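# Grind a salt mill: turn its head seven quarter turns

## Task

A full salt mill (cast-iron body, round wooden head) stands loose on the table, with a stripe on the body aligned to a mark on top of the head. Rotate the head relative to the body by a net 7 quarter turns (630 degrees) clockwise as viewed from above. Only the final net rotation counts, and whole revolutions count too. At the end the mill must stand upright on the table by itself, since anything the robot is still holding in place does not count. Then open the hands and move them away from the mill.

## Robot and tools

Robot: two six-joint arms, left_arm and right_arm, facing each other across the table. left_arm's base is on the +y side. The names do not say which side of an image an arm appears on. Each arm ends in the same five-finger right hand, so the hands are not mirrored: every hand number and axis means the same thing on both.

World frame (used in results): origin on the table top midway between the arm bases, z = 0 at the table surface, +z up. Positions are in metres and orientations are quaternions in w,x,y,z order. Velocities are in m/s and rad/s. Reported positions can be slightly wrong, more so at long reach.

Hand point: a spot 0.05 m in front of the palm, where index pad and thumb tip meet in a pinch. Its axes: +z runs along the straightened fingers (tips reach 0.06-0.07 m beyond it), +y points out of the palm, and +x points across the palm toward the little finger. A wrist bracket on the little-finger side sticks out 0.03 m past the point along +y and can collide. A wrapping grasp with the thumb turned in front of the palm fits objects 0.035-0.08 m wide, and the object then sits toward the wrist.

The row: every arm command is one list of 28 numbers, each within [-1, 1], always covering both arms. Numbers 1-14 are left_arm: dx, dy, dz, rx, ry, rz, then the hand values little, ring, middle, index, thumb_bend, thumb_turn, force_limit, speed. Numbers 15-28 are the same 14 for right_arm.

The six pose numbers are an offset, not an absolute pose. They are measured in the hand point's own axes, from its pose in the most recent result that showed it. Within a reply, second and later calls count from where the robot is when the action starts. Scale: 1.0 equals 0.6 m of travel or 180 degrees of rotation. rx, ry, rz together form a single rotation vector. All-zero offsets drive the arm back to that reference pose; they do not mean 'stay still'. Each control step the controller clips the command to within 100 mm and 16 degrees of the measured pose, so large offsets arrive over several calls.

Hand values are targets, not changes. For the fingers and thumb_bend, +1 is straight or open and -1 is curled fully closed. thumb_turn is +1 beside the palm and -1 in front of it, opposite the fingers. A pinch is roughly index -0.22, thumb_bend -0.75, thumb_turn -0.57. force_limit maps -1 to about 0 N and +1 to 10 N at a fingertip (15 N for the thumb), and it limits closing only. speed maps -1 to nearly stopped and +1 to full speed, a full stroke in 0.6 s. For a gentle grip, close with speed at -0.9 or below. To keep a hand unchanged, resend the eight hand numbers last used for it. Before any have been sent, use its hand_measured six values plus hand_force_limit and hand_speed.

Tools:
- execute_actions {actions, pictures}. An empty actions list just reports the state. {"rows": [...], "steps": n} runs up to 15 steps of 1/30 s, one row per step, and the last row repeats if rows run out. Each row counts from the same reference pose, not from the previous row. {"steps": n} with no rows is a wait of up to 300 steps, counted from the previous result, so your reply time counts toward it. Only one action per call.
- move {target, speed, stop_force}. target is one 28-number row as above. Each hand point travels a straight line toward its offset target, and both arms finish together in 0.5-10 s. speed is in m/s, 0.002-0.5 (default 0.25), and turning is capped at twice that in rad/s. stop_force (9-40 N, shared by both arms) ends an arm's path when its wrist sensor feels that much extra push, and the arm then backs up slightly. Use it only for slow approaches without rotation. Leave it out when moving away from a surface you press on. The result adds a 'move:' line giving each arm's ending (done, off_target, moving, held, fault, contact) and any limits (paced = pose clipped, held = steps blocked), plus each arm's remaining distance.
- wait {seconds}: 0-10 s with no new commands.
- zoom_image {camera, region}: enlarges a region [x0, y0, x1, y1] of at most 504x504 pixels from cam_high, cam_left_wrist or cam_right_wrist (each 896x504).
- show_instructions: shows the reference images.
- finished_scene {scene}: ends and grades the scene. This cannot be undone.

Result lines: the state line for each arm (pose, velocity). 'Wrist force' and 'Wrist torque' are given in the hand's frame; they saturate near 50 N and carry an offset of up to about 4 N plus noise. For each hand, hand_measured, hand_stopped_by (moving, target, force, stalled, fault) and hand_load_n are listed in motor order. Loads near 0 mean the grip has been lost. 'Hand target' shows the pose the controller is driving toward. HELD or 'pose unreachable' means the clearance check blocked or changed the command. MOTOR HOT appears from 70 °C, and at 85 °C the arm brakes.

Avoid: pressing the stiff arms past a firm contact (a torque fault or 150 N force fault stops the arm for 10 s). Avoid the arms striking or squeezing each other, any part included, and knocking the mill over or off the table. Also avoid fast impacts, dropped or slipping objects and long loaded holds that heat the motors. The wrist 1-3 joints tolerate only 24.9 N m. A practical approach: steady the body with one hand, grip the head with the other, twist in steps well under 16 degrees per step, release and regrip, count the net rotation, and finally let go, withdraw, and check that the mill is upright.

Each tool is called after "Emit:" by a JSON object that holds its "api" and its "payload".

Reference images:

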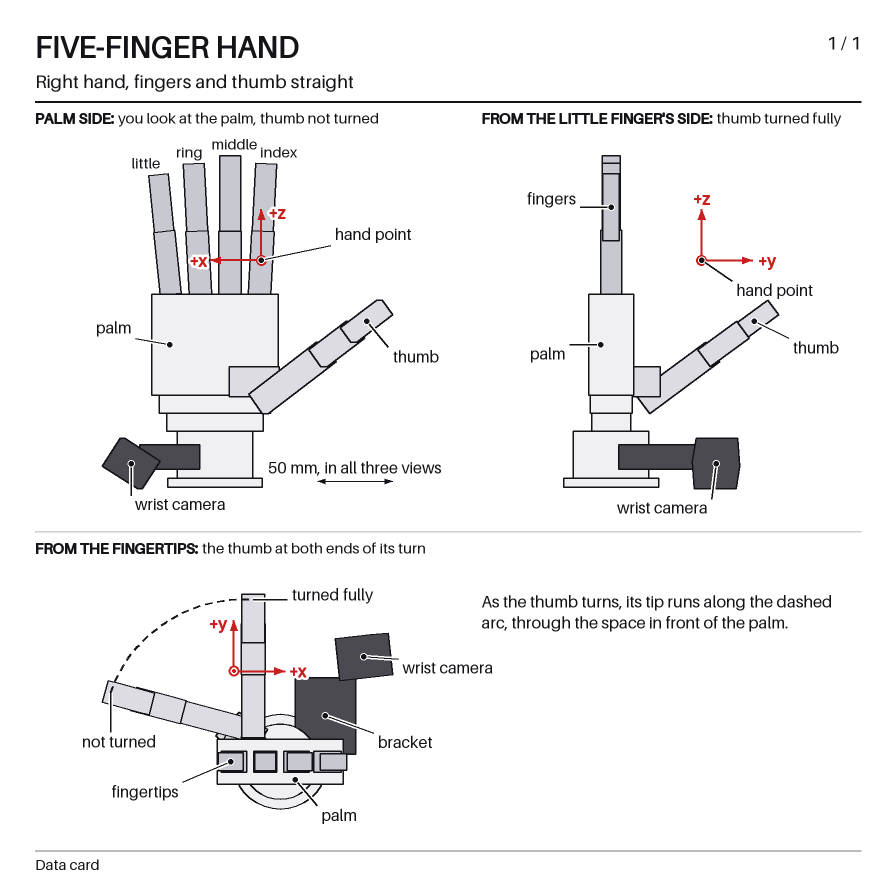

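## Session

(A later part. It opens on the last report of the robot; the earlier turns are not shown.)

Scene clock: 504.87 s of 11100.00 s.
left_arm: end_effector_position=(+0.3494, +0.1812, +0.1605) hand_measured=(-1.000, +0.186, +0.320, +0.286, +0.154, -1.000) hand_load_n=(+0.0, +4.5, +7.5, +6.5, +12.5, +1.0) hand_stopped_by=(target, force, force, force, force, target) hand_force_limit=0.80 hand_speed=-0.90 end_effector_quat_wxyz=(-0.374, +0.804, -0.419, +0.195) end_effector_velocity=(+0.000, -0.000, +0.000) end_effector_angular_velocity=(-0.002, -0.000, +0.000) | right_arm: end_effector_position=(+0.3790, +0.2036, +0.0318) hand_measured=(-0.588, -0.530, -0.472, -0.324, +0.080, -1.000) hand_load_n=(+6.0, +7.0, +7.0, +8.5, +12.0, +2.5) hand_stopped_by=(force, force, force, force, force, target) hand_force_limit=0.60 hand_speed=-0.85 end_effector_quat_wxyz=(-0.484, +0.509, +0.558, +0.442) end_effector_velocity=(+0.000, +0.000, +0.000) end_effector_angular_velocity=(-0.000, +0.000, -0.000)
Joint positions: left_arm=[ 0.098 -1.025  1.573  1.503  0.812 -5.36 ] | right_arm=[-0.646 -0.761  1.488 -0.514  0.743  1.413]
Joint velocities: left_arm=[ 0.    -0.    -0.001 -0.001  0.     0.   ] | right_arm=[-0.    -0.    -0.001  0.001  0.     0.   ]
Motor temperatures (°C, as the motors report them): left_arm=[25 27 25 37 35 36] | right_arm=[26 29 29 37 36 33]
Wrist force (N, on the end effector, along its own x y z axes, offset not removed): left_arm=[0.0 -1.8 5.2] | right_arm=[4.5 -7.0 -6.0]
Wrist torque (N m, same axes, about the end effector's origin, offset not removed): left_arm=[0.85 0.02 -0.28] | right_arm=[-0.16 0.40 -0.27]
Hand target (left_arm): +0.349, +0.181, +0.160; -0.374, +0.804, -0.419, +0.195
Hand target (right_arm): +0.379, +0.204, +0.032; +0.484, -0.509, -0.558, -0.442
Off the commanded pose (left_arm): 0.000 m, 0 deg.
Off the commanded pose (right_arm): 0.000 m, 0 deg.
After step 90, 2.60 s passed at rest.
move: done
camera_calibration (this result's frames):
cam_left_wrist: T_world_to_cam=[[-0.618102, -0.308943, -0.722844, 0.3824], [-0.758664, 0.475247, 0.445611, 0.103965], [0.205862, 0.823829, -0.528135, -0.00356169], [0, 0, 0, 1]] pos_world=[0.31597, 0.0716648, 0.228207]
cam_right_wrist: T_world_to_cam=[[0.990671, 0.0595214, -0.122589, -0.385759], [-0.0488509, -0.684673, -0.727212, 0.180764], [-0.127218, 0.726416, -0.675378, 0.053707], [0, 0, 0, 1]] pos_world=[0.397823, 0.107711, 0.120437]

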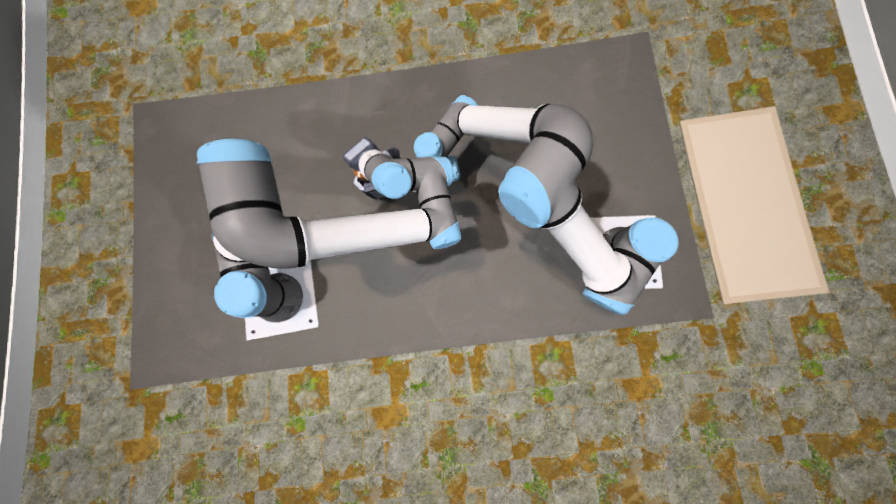

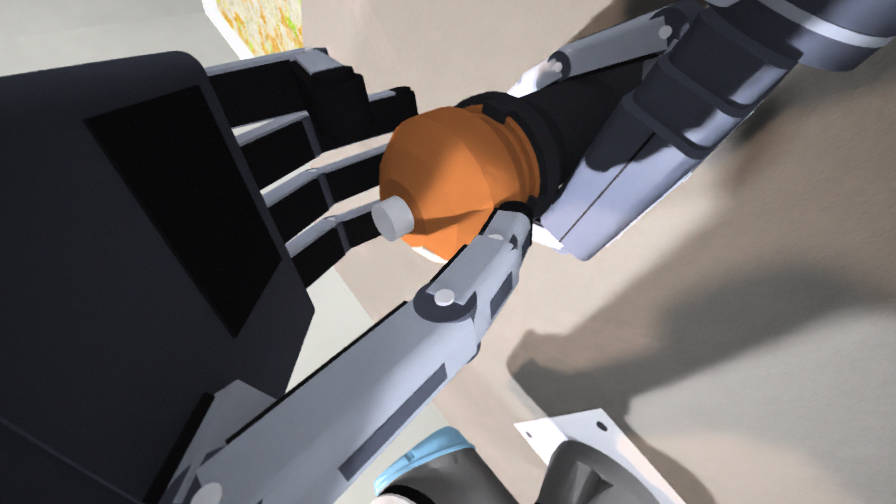

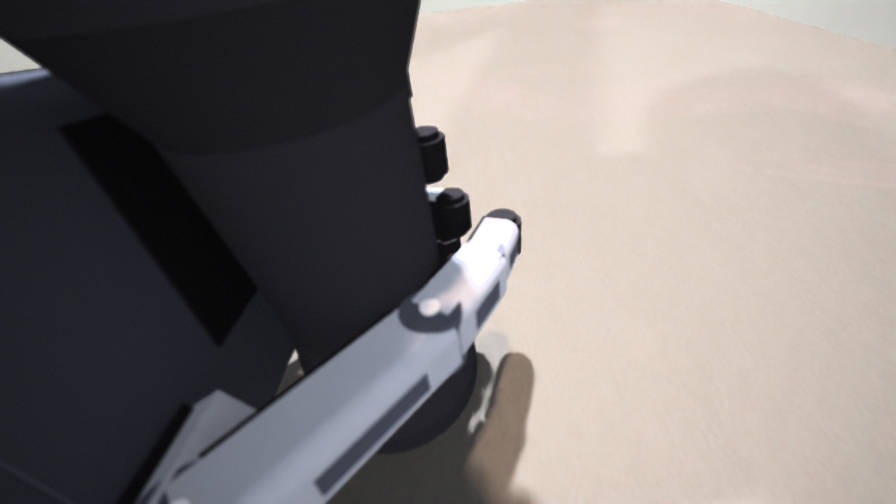

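The grip is balanced enough, so I'm making the first clockwise test turn of 30°.

Emit:
{"api": "move", "payload": {"target": [0.0004,-0.0094,0.0112,0,0.1275,0.1073,-1,-0.9,-0.9,-0.9,-0.95,-1,0.8,-0.9,0,0,0,0,0,0,-1,-1,-1,-1,-1,-1,0.6,-0.85], "speed": 0.1}}

Scene clock: 538.93 s of 11100.00 s.
left_arm: end_effector_position=(+0.3566, +0.1860, +0.1606) hand_measured=(-1.000, +0.186, +0.320, +0.286, +0.156, -1.000) hand_load_n=(+0.0, +3.0, +5.5, +4.5, +13.5, +0.0) hand_stopped_by=(target, force, force, force, force, target) hand_force_limit=0.80 hand_speed=-0.90 end_effector_quat_wxyz=(-0.312, +0.669, -0.612, +0.285) end_effector_velocity=(-0.000, +0.000, +0.000) end_effector_angular_velocity=(-0.000, +0.002, -0.013) | right_arm: end_effector_position=(+0.3790, +0.2036, +0.0318) hand_measured=(-0.588, -0.530, -0.472, -0.324, +0.080, -1.000) hand_load_n=(+6.0, +6.5, +7.0, +8.5, +11.5, +3.0) hand_stopped_by=(force, force, force, force, force, target) hand_force_limit=0.60 hand_speed=-0.85 end_effector_quat_wxyz=(-0.484, +0.509, +0.558, +0.442) end_effector_velocity=(-0.000, -0.000, -0.000) end_effector_angular_velocity=(-0.001, +0.002, -0.000)
Joint positions: left_arm=[ 0.038 -1.232  1.752  1.041  0.699 -4.698] | right_arm=[-0.646 -0.761  1.488 -0.514  0.743  1.413]
Joint velocities: left_arm=[ 0.    -0.007  0.004 -0.013  0.003  0.021] | right_arm=[-0.    -0.     0.     0.001  0.     0.002]
Motor temperatures (°C, as the motors report them): left_arm=[25 27 25 37 35 36] | right_arm=[26 29 29 37 36 33]
Wrist force (N, on the end effector, along its own x y z axes, offset not removed): left_arm=[-4.5 3.0 -2.3] | right_arm=[4.8 -1.7 -10.3]
Wrist torque (N m, same axes, about the end effector's origin, offset not removed): left_arm=[0.70 0.02 -0.09] | right_arm=[0.24 0.54 0.77]
Hand target (left_arm): +0.357, +0.186, +0.161; -0.311, +0.668, -0.613, +0.285
Hand target (right_arm): +0.379, +0.204, +0.032; +0.484, -0.509, -0.558, -0.442
Off the commanded pose (left_arm): 0.000 m, 0 deg.
Off the commanded pose (right_arm): 0.000 m, 0 deg.
After step 90, 28.03 s passed at rest.
move: done
camera_calibration (this result's frames):
cam_left_wrist: T_world_to_cam=[[-0.68946, 0.0400276, -0.723217, 0.349064], [-0.421401, 0.789933, 0.445451, -0.0716601], [0.589123, 0.611885, -0.52776, -0.106278], [0, 0, 0, 1]] pos_world=[0.273079, 0.107665, 0.22828]
cam_right_wrist: T_world_to_cam=[[0.990672, 0.0595077, -0.122592, -0.385766], [-0.0488627, -0.684672, -0.727211, 0.180766], [-0.12721, 0.726418, -0.675378, 0.0537081], [0, 0, 0, 1]] pos_world=[0.397832, 0.107707, 0.120436]

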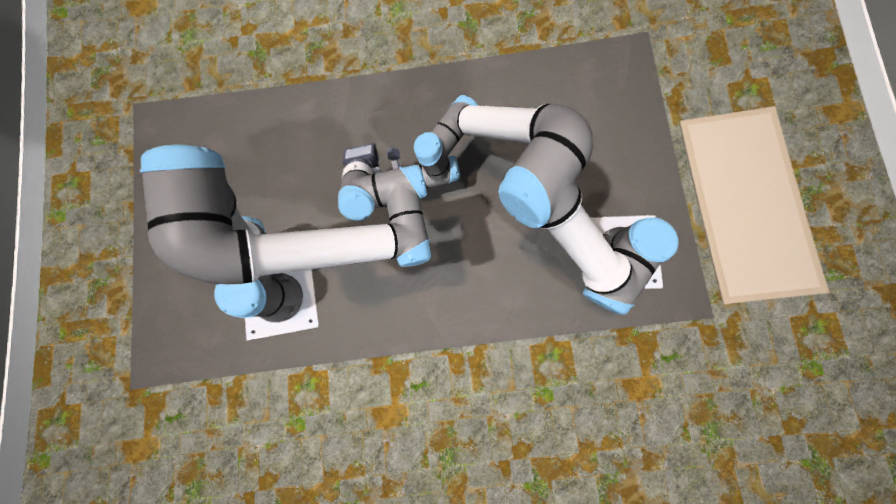

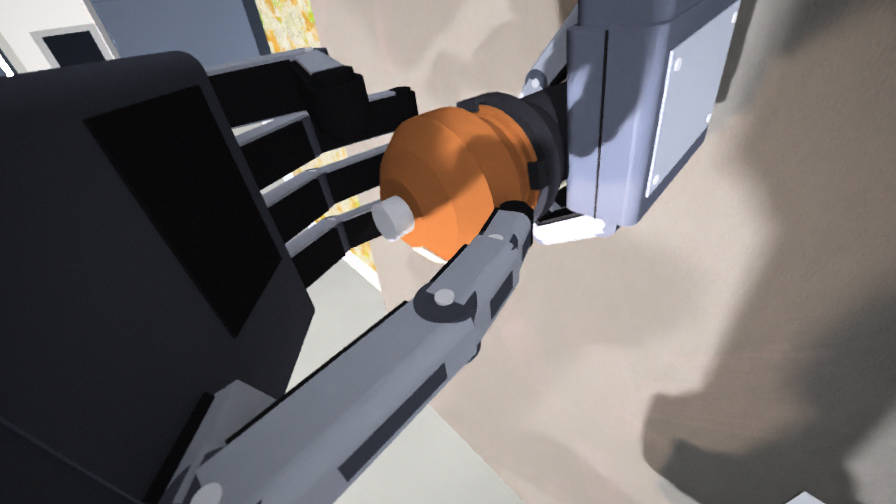

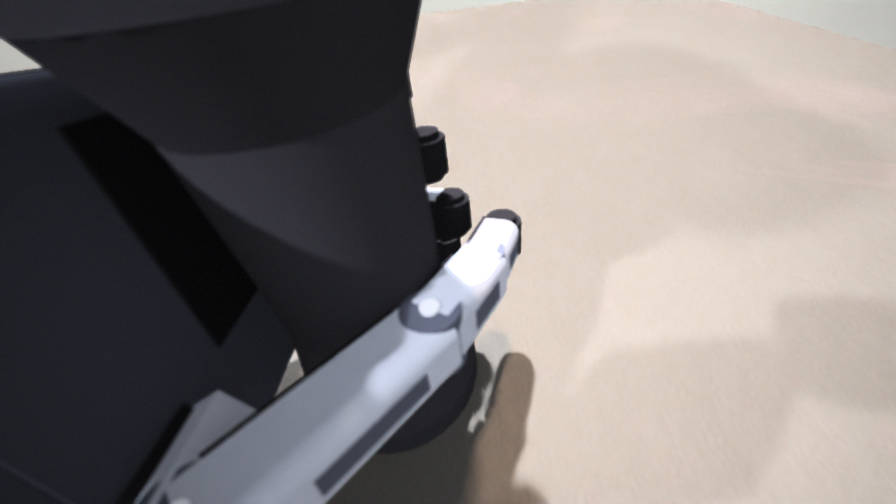

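The head follows the hand while the body's tabs stay put. I'm continuing with a 45° segment and a slightly corrected centre.

Emit:
{"api": "move", "payload": {"target": [-0.0003,-0.0129,0.0153,0,0.1913,0.161,-1,-0.9,-0.9,-0.9,-0.95,-1,0.8,-0.9,0,0,0,0,0,0,-1,-1,-1,-1,-1,-1,0.6,-0.85], "speed": 0.15}}

Scene clock: 564.40 s of 11100.00 s.
left_arm: end_effector_position=(+0.3686, +0.1874, +0.1607) hand_measured=(-1.000, +0.186, +0.320, +0.286, +0.156, -1.000) hand_load_n=(+0.0, +5.5, +7.5, +5.5, +12.5, -4.5) hand_stopped_by=(target, force, force, force, force, target) hand_force_limit=0.80 hand_speed=-0.90 end_effector_quat_wxyz=(-0.179, +0.384, -0.821, +0.382) end_effector_velocity=(+0.000, +0.000, -0.000) end_effector_angular_velocity=(+0.001, +0.002, -0.014) | right_arm: end_effector_position=(+0.3790, +0.2036, +0.0318) hand_measured=(-0.588, -0.530, -0.472, -0.324, +0.080, -1.000) hand_load_n=(+7.5, +8.0, +7.5, +8.5, +11.5, +2.0) hand_stopped_by=(force, force, force, force, force, target) hand_force_limit=0.60 hand_speed=-0.85 end_effector_quat_wxyz=(-0.484, +0.509, +0.558, +0.442) end_effector_velocity=(-0.000, -0.000, -0.000) end_effector_angular_velocity=(-0.000, +0.000, +0.000)
Joint positions: left_arm=[ 0.168 -1.582  1.977  0.417  1.089 -3.595] | right_arm=[-0.646 -0.761  1.488 -0.514  0.743  1.413]
Joint velocities: left_arm=[ 0.007 -0.003  0.002 -0.005  0.016  0.016] | right_arm=[ 0. -0.  0.  0. -0.  0.]
Motor temperatures (°C, as the motors report them): left_arm=[25 27 25 37 35 36] | right_arm=[26 29 29 37 36 33]
Wrist force (N, on the end effector, along its own x y z axes, offset not removed): left_arm=[6.0 0.7 7.1] | right_arm=[2.4 1.7 9.3]
Wrist torque (N m, same axes, about the end effector's origin, offset not removed): left_arm=[1.10 -0.09 -0.37] | right_arm=[-0.21 -0.37 0.27]
Hand target (left_arm): +0.369, +0.187, +0.161; +0.179, -0.384, +0.821, -0.382
Hand target (right_arm): +0.379, +0.204, +0.032; +0.484, -0.509, -0.558, -0.442
Off the commanded pose (left_arm): 0.000 m, 0 deg.
Off the commanded pose (right_arm): 0.000 m, 0 deg.
After step 90, 19.37 s passed at rest.
move: done
camera_calibration (this result's frames):
cam_left_wrist: T_world_to_cam=[[-0.460298, 0.515025, -0.723101, 0.183862], [0.258424, 0.856979, 0.445875, -0.330941], [0.849319, 0.0183683, -0.52756, -0.0988347], [0, 0, 0, 1]] pos_world=[0.254097, 0.190731, 0.228368]
cam_right_wrist: T_world_to_cam=[[0.990672, 0.0595082, -0.122589, -0.385767], [-0.0488607, -0.68467, -0.727213, 0.180764], [-0.127208, 0.72642, -0.675376, 0.0537049], [0, 0, 0, 1]] pos_world=[0.397833, 0.107708, 0.120434]

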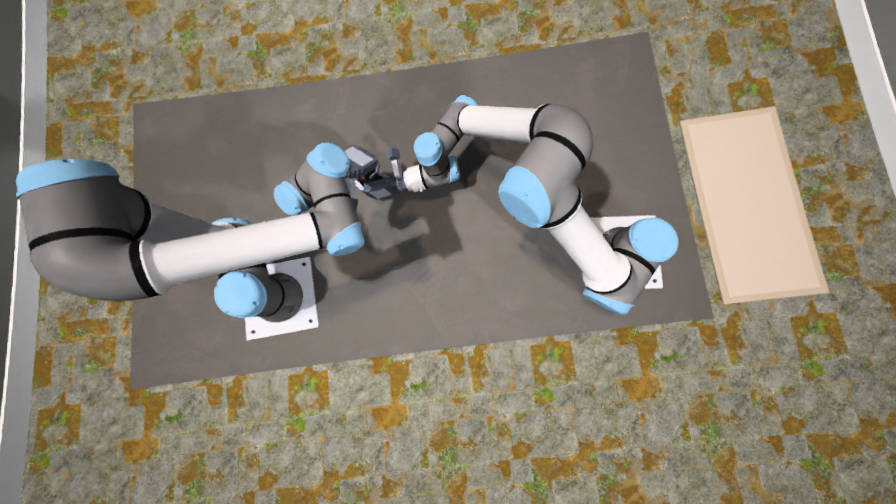

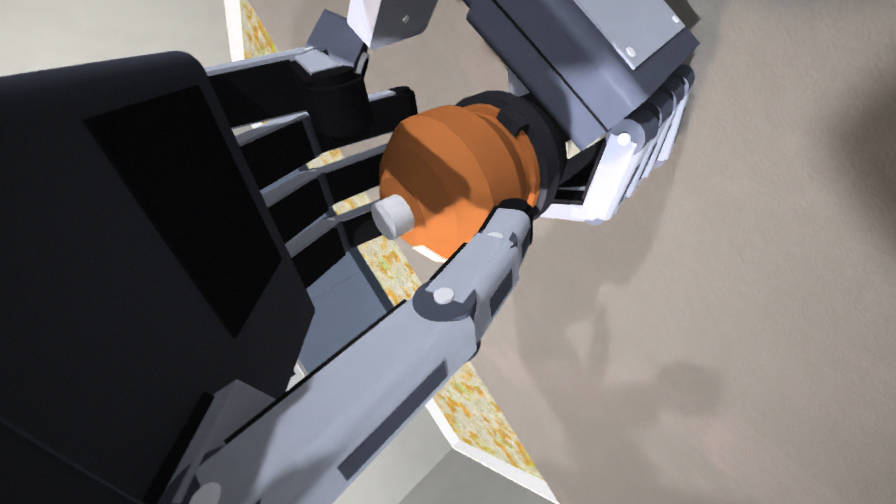

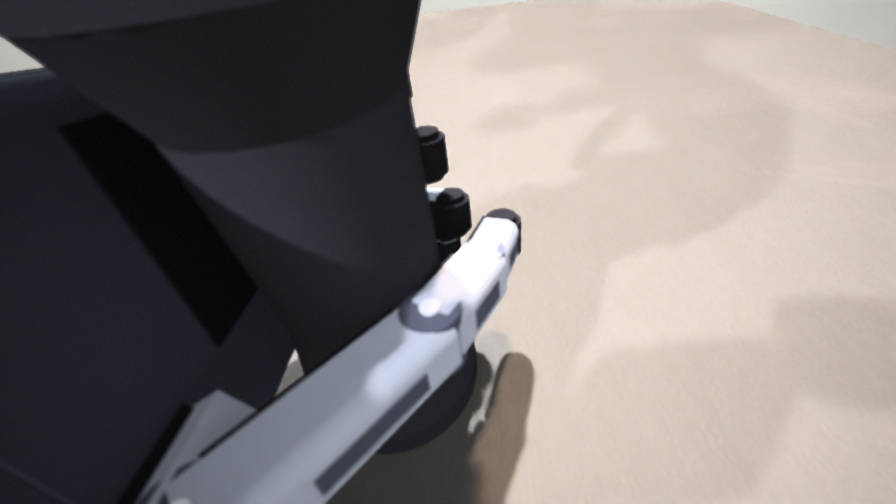

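75° are done. The force readings give a refined rotation centre, which I'm using for two chained 36° segments.

Emit:
{"api": "move", "payload": {"target": [0.00134,-0.01098,0.01356,0,0.153,0.1288,-1,-0.9,-0.9,-0.9,-0.95,-1,0.8,-0.9,0,0,0,0,0,0,-1,-1,-1,-1,-1,-1,0.6,-0.85], "speed": 0.2}}

Emit:
{"api": "move", "payload": {"target": [0.0004,-0.01067,0.01268,0,0.153,0.1288,-1,-0.9,-0.9,-0.9,-0.95,-1,0.8,-0.9,0,0,0,0,0,0,-1,-1,-1,-1,-1,-1,0.6,-0.85], "speed": 0.2}}

Scene clock: 634.00 s of 11100.00 s.
left_arm: end_effector_position=(+0.3763, +0.1801, +0.1604) hand_measured=(-1.000, +0.186, +0.320, +0.286, +0.156, -1.000) hand_load_n=(+0.0, +3.5, +6.5, +5.0, +13.0, -2.0) hand_stopped_by=(target, force, force, force, force, target) hand_force_limit=0.80 hand_speed=-0.90 end_effector_quat_wxyz=(-0.053, +0.113, -0.900, +0.419) end_effector_velocity=(-0.000, -0.000, -0.001) end_effector_angular_velocity=(+0.002, +0.004, -0.014) | right_arm: end_effector_position=(+0.3790, +0.2036, +0.0318) hand_measured=(-0.588, -0.530, -0.472, -0.324, +0.080, -1.000) hand_load_n=(+6.5, +7.0, +7.0, +9.0, +11.5, +2.5) hand_stopped_by=(force, force, force, force, force, target) hand_force_limit=0.60 hand_speed=-0.85 end_effector_quat_wxyz=(-0.484, +0.509, +0.558, +0.442) end_effector_velocity=(-0.000, +0.000, -0.000) end_effector_angular_velocity=(-0.000, -0.000, +0.000)
Joint positions: left_arm=[ 0.488 -1.563  1.941  0.343  1.796 -2.945] | right_arm=[-0.646 -0.761  1.488 -0.514  0.743  1.413]
Joint velocities: left_arm=[ 0.008  0.006 -0.005  0.005  0.018  0.013] | right_arm=[ 0.     0.    -0.     0.001  0.    -0.001]
Motor temperatures (°C, as the motors report them): left_arm=[25 27 25 37 35 36] | right_arm=[26 29 29 37 36 33]
Wrist force (N, on the end effector, along its own x y z axes, offset not removed): left_arm=[0.9 0.4 1.0] | right_arm=[3.8 4.0 1.2]
Wrist torque (N m, same axes, about the end effector's origin, offset not removed): left_arm=[0.65 -0.18 -0.18] | right_arm=[0.38 -0.11 0.60]
Hand target (left_arm): +0.376, +0.180, +0.160; +0.053, -0.112, +0.900, -0.419
Hand target (right_arm): +0.379, +0.204, +0.032; +0.484, -0.509, -0.558, -0.442
Off the commanded pose (left_arm): 0.000 m, 0 deg.
Off the commanded pose (right_arm): 0.000 m, 0 deg.
After step 90, 64.50 s passed at rest.
move: done
camera_calibration (this result's frames):
cam_left_wrist: T_world_to_cam=[[-0.0704662, 0.687462, -0.722794, 0.0131751], [0.711585, 0.542439, 0.44655, -0.44053], [0.699058, -0.482862, -0.527411, 0.0414286], [0, 0, 0, 1]] pos_world=[0.285442, 0.249908, 0.228092]
cam_right_wrist: T_world_to_cam=[[0.990672, 0.0595081, -0.122589, -0.385768], [-0.0488606, -0.68467, -0.727214, 0.180764], [-0.127208, 0.72642, -0.675376, 0.0537049], [0, 0, 0, 1]] pos_world=[0.397833, 0.107708, 0.120434]

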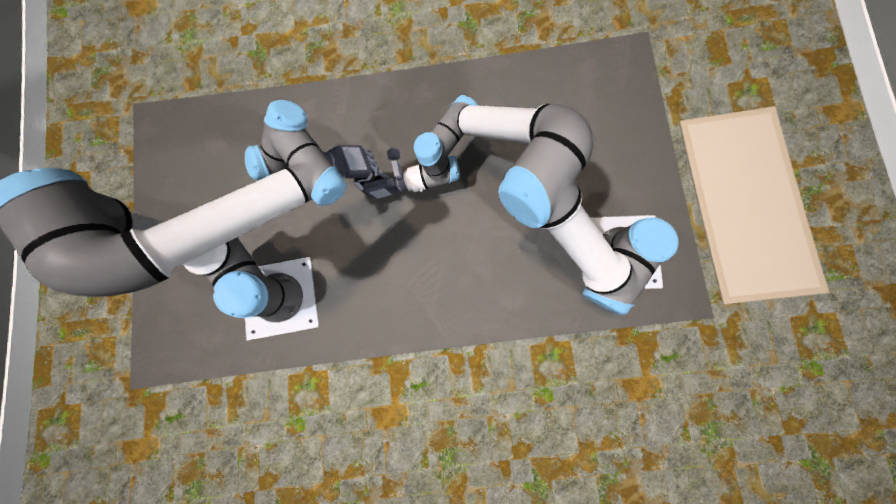

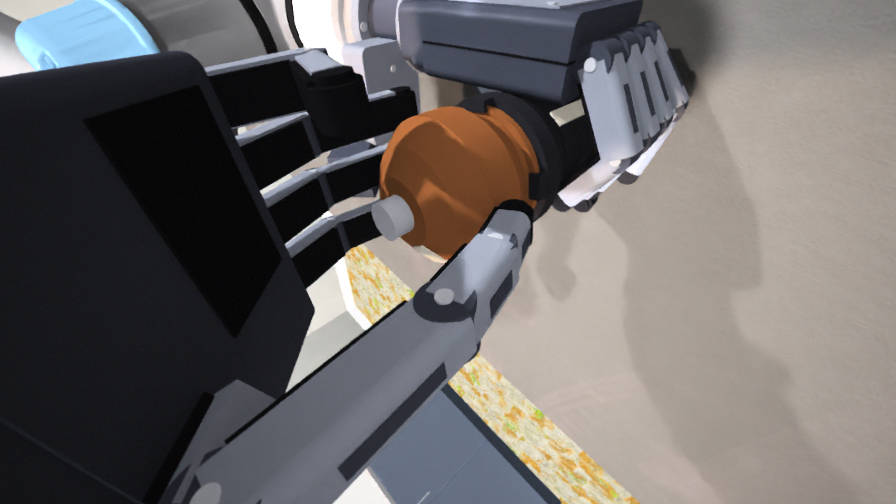

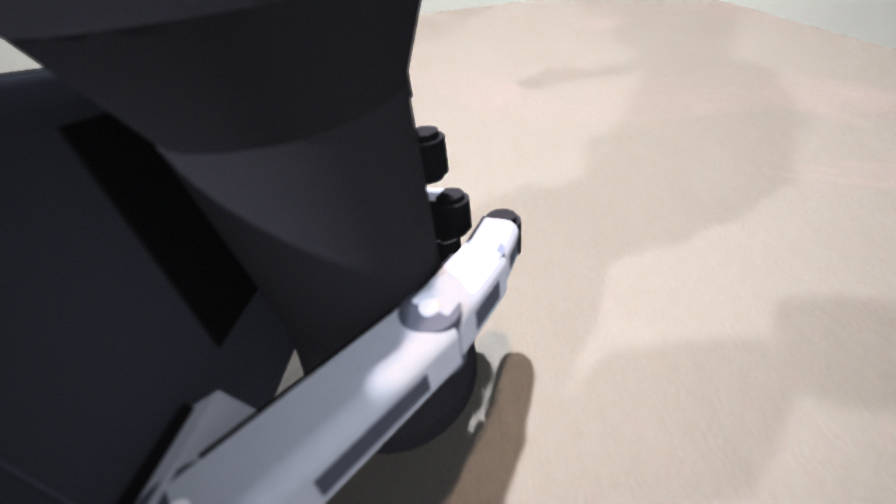

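Scene clock: 636.13 s of 11100.00 s.
left_arm: end_effector_position=(+0.3785, +0.1704, +0.1602) hand_measured=(-1.000, +0.186, +0.320, +0.286, +0.156, -1.000) hand_load_n=(+0.0, +3.5, +5.5, +4.5, +13.0, -2.5) hand_stopped_by=(target, force, force, force, force, target) hand_force_limit=0.80 hand_speed=-0.90 end_effector_quat_wxyz=(-0.078, +0.171, +0.891, -0.414) end_effector_velocity=(+0.000, +0.000, -0.000) end_effector_angular_velocity=(+0.003, +0.001, -0.013) | right_arm: end_effector_position=(+0.3790, +0.2036, +0.0318) hand_measured=(-0.588, -0.530, -0.472, -0.324, +0.080, -1.000) hand_load_n=(+6.0, +7.0, +7.0, +8.5, +11.5, +2.5) hand_stopped_by=(force, force, force, force, force, target) hand_force_limit=0.60 hand_speed=-0.85 end_effector_quat_wxyz=(-0.484, +0.509, +0.558, +0.442) end_effector_velocity=(-0.000, -0.000, -0.000) end_effector_angular_velocity=(-0.001, +0.001, -0.000)
Joint positions: left_arm=[ 0.717 -1.281  1.698  0.704  2.344 -2.173] | right_arm=[-0.646 -0.761  1.488 -0.514  0.743  1.413]
Joint velocities: left_arm=[ 0.003  0.008 -0.007  0.016  0.005  0.021] | right_arm=[ 0.    -0.     0.     0.001  0.     0.   ]
Motor temperatures (°C, as the motors report them): left_arm=[25 27 25 37 35 36] | right_arm=[26 29 29 37 36 33]
Wrist force (N, on the end effector, along its own x y z axes, offset not removed): left_arm=[-2.2 -1.1 -0.7] | right_arm=[3.7 1.7 0.6]
Wrist torque (N m, same axes, about the end effector's origin, offset not removed): left_arm=[0.31 0.21 -0.55] | right_arm=[-0.02 0.21 0.57]
Hand target (left_arm): +0.379, +0.170, +0.160; -0.079, +0.171, +0.891, -0.414
Hand target (right_arm): +0.379, +0.204, +0.032; +0.484, -0.509, -0.558, -0.442
Off the commanded pose (left_arm): 0.000 m, 0 deg.
Off the commanded pose (right_arm): 0.000 m, 0 deg.
move: done
camera_calibration (this result's frames):
cam_left_wrist: T_world_to_cam=[[0.346855, 0.598446, -0.722187, -0.123035], [0.894247, 0.0212111, 0.44707, -0.417171], [0.282866, -0.800882, -0.527802, 0.246868], [0, 0, 0, 1]] pos_world=[0.345899, 0.28019, 0.227948]
cam_right_wrist: T_world_to_cam=[[0.990672, 0.0595082, -0.122589, -0.385767], [-0.0488607, -0.68467, -0.727213, 0.180764], [-0.127208, 0.72642, -0.675376, 0.053705], [0, 0, 0, 1]] pos_world=[0.397833, 0.107708, 0.120434]

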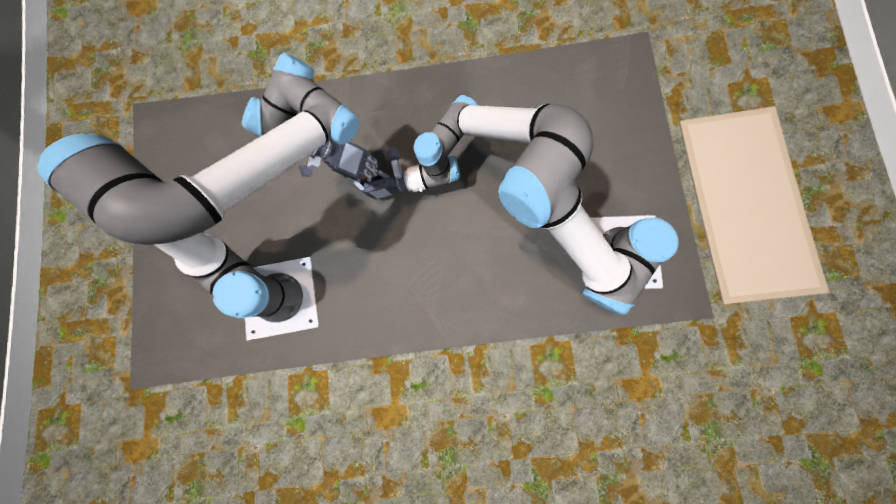

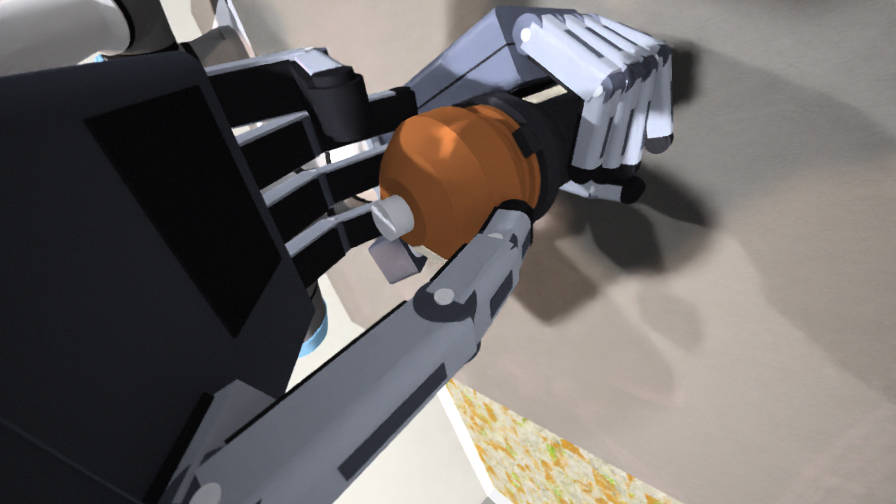

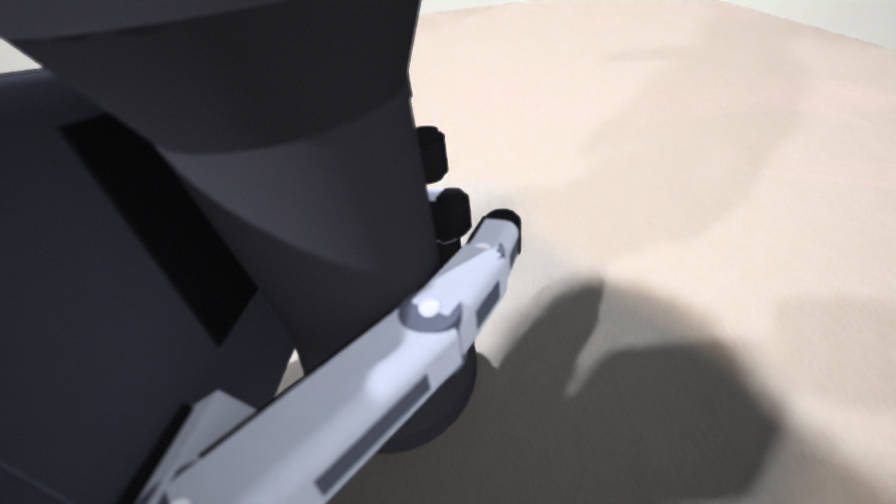

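146.5° are done with small side forces. I'm continuing toward the end of this stroke at about 210°.

Emit:
{"api": "move", "payload": {"target": [0.0002,-0.01107,0.01263,0,0.153,0.1288,-1,-0.9,-0.9,-0.9,-0.95,-1,0.8,-0.9,0,0,0,0,0,0,-1,-1,-1,-1,-1,-1,0.6,-0.85], "speed": 0.2}}

Emit:
{"api": "move", "payload": {"target": [-0.00057,-0.00835,0.00992,0,0.119,0.1002,-1,-0.9,-0.9,-0.9,-0.95,-1,0.8,-0.9,0,0,0,0,0,0,-1,-1,-1,-1,-1,-1,0.6,-0.85], "speed": 0.15}}

Scene clock: 735.53 s of 11100.00 s.
left_arm: end_effector_position=(+0.3745, +0.1612, +0.1603) hand_measured=(-1.000, +0.186, +0.320, +0.286, +0.156, -1.000) hand_load_n=(+0.0, +3.5, +5.0, +4.0, +13.5, -3.5) hand_stopped_by=(target, force, force, force, force, target) hand_force_limit=0.80 hand_speed=-0.90 end_effector_quat_wxyz=(-0.202, +0.437, +0.795, -0.369) end_effector_velocity=(+0.000, -0.000, -0.000) end_effector_angular_velocity=(+0.001, +0.002, -0.016) | right_arm: end_effector_position=(+0.3790, +0.2036, +0.0318) hand_measured=(-0.588, -0.530, -0.472, -0.324, +0.080, -1.000) hand_load_n=(+6.0, +6.5, +7.0, +8.5, +11.5, +3.0) hand_stopped_by=(force, force, force, force, force, target) hand_force_limit=0.60 hand_speed=-0.85 end_effector_quat_wxyz=(-0.484, +0.509, +0.558, +0.442) end_effector_velocity=(-0.000, +0.000, +0.000) end_effector_angular_velocity=(+0.000, +0.001, +0.000)
Joint positions: left_arm=[ 0.756 -0.981  1.446  1.389  2.405 -1.194] | right_arm=[-0.646 -0.761  1.488 -0.514  0.743  1.413]
Joint velocities: left_arm=[-0.     0.008 -0.007  0.019 -0.003  0.023] | right_arm=[ 0.    -0.    -0.001  0.001 -0.     0.001]
Motor temperatures (°C, as the motors report them): left_arm=[25 27 25 37 35 36] | right_arm=[26 29 29 37 36 33]
Wrist force (N, on the end effector, along its own x y z axes, offset not removed): left_arm=[1.3 1.7 -1.9] | right_arm=[3.8 0.4 -4.9]
Wrist torque (N m, same axes, about the end effector's origin, offset not removed): left_arm=[0.05 0.10 -0.36] | right_arm=[0.11 0.59 0.38]
Hand target (left_arm): +0.374, +0.161, +0.160; -0.203, +0.438, +0.794, -0.369
Hand target (right_arm): +0.379, +0.204, +0.032; +0.484, -0.509, -0.558, -0.442
Off the commanded pose (left_arm): 0.000 m, 0 deg.
Off the commanded pose (right_arm): 0.000 m, 0 deg.
After step 90, 94.30 s passed at rest.
move: done
camera_calibration (this result's frames):
cam_left_wrist: T_world_to_cam=[[0.632494, 0.28144, -0.721625, -0.172049], [0.736129, -0.508253, 0.446983, -0.268844], [-0.240969, -0.813923, -0.528643, 0.439049], [0, 0, 0, 1]] pos_world=[0.412521, 0.269133, 0.228114]
cam_right_wrist: T_world_to_cam=[[0.990672, 0.0595083, -0.122589, -0.385768], [-0.0488607, -0.68467, -0.727213, 0.180764], [-0.127208, 0.72642, -0.675376, 0.053705], [0, 0, 0, 1]] pos_world=[0.397833, 0.107708, 0.120434]

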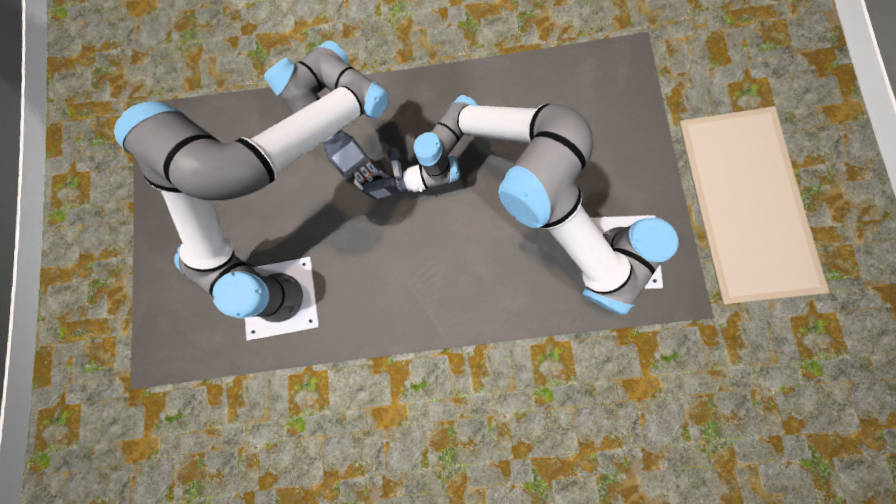

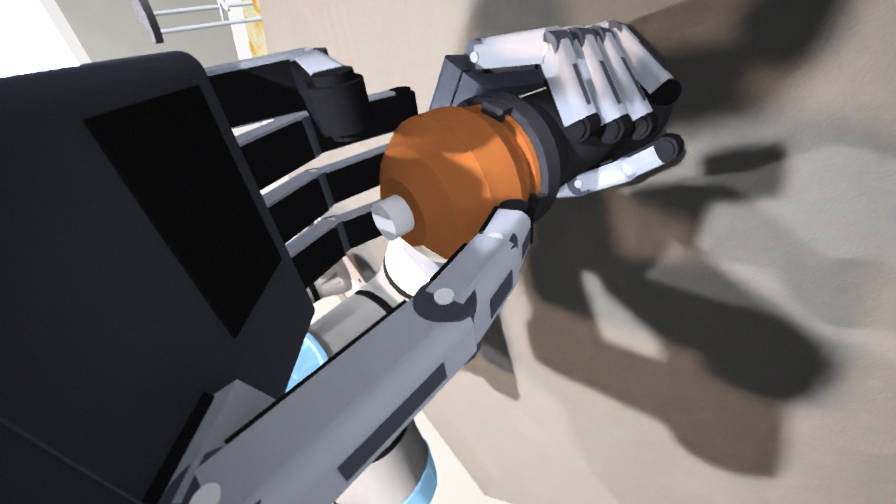

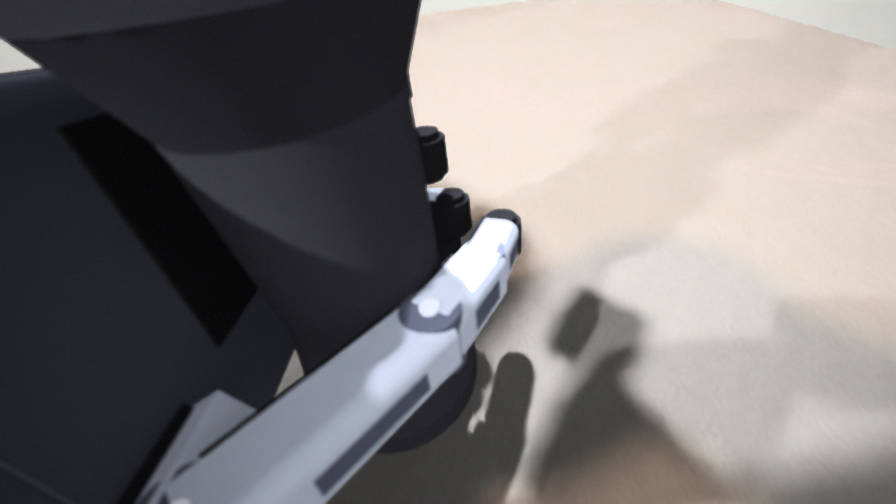

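Scene clock: 737.60 s of 11100.00 s.
left_arm: end_effector_position=(+0.3680, +0.1568, +0.1603) hand_measured=(-1.000, +0.186, +0.320, +0.286, +0.156, -1.000) hand_load_n=(+0.0, +3.5, +5.0, +4.0, +13.5, -3.5) hand_stopped_by=(target, force, force, force, force, target) hand_force_limit=0.80 hand_speed=-0.90 end_effector_quat_wxyz=(-0.286, +0.616, +0.666, -0.309) end_effector_velocity=(+0.000, +0.000, -0.000) end_effector_angular_velocity=(-0.000, +0.001, -0.015) | right_arm: end_effector_position=(+0.3790, +0.2036, +0.0318) hand_measured=(-0.588, -0.530, -0.472, -0.324, +0.080, -1.000) hand_load_n=(+6.0, +6.5, +7.0, +8.5, +11.5, +2.5) hand_stopped_by=(force, force, force, force, force, target) hand_force_limit=0.60 hand_speed=-0.85 end_effector_quat_wxyz=(-0.484, +0.509, +0.558, +0.442) end_effector_velocity=(+0.000, +0.000, +0.001) end_effector_angular_velocity=(+0.001, -0.002, +0.000)
Joint positions: left_arm=[ 0.704 -0.843  1.297  1.759  2.204 -0.669] | right_arm=[-0.646 -0.761  1.488 -0.514  0.743  1.413]
Joint velocities: left_arm=[-0.001  0.005 -0.006  0.01  -0.008  0.015] | right_arm=[ 0.     0.    -0.001 -0.001  0.    -0.001]
Motor temperatures (°C, as the motors report them): left_arm=[25 27 25 37 35 36] | right_arm=[26 29 29 37 36 33]
Wrist force (N, on the end effector, along its own x y z axes, offset not removed): left_arm=[1.0 2.3 -3.1] | right_arm=[3.5 0.6 -4.4]
Wrist torque (N m, same axes, about the end effector's origin, offset not removed): left_arm=[0.64 0.34 -0.43] | right_arm=[0.02 0.52 0.35]
Hand target (left_arm): +0.368, +0.157, +0.160; -0.286, +0.616, +0.665, -0.309
Hand target (right_arm): +0.379, +0.204, +0.032; +0.484, -0.509, -0.558, -0.442
Off the commanded pose (left_arm): 0.000 m, 0 deg.
Off the commanded pose (right_arm): 0.000 m, 0 deg.
move: done
camera_calibration (this result's frames):
cam_left_wrist: T_world_to_cam=[[0.690721, -0.0470921, -0.721587, -0.13665], [0.412425, -0.794011, 0.446602, -0.102348], [-0.593979, -0.606077, -0.529018, 0.531325], [0, 0, 0, 1]] pos_world=[0.452193, 0.234323, 0.228185]
cam_right_wrist: T_world_to_cam=[[0.990672, 0.0595083, -0.122589, -0.385768], [-0.0488605, -0.68467, -0.727214, 0.180764], [-0.127208, 0.72642, -0.675376, 0.053705], [0, 0, 0, 1]] pos_world=[0.397833, 0.107708, 0.120434]

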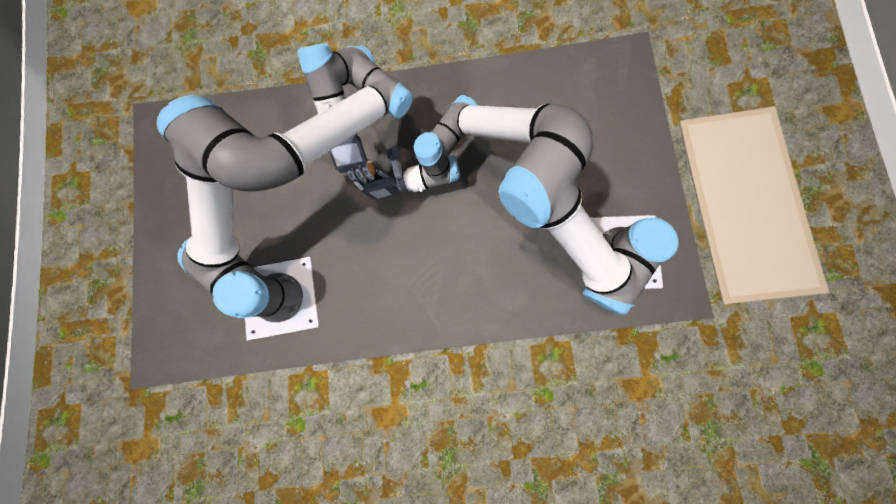

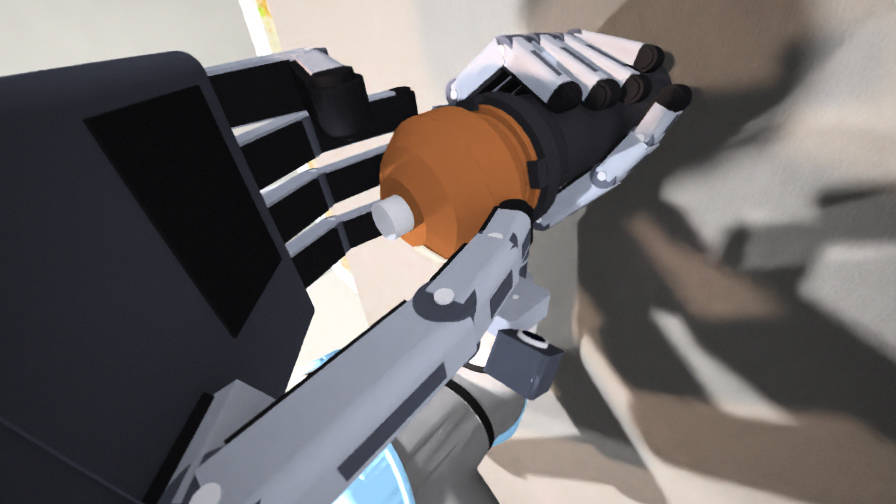

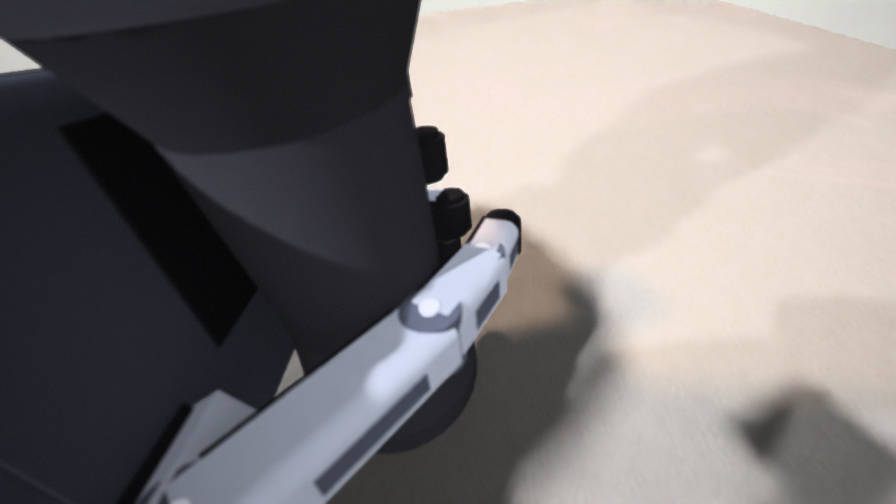

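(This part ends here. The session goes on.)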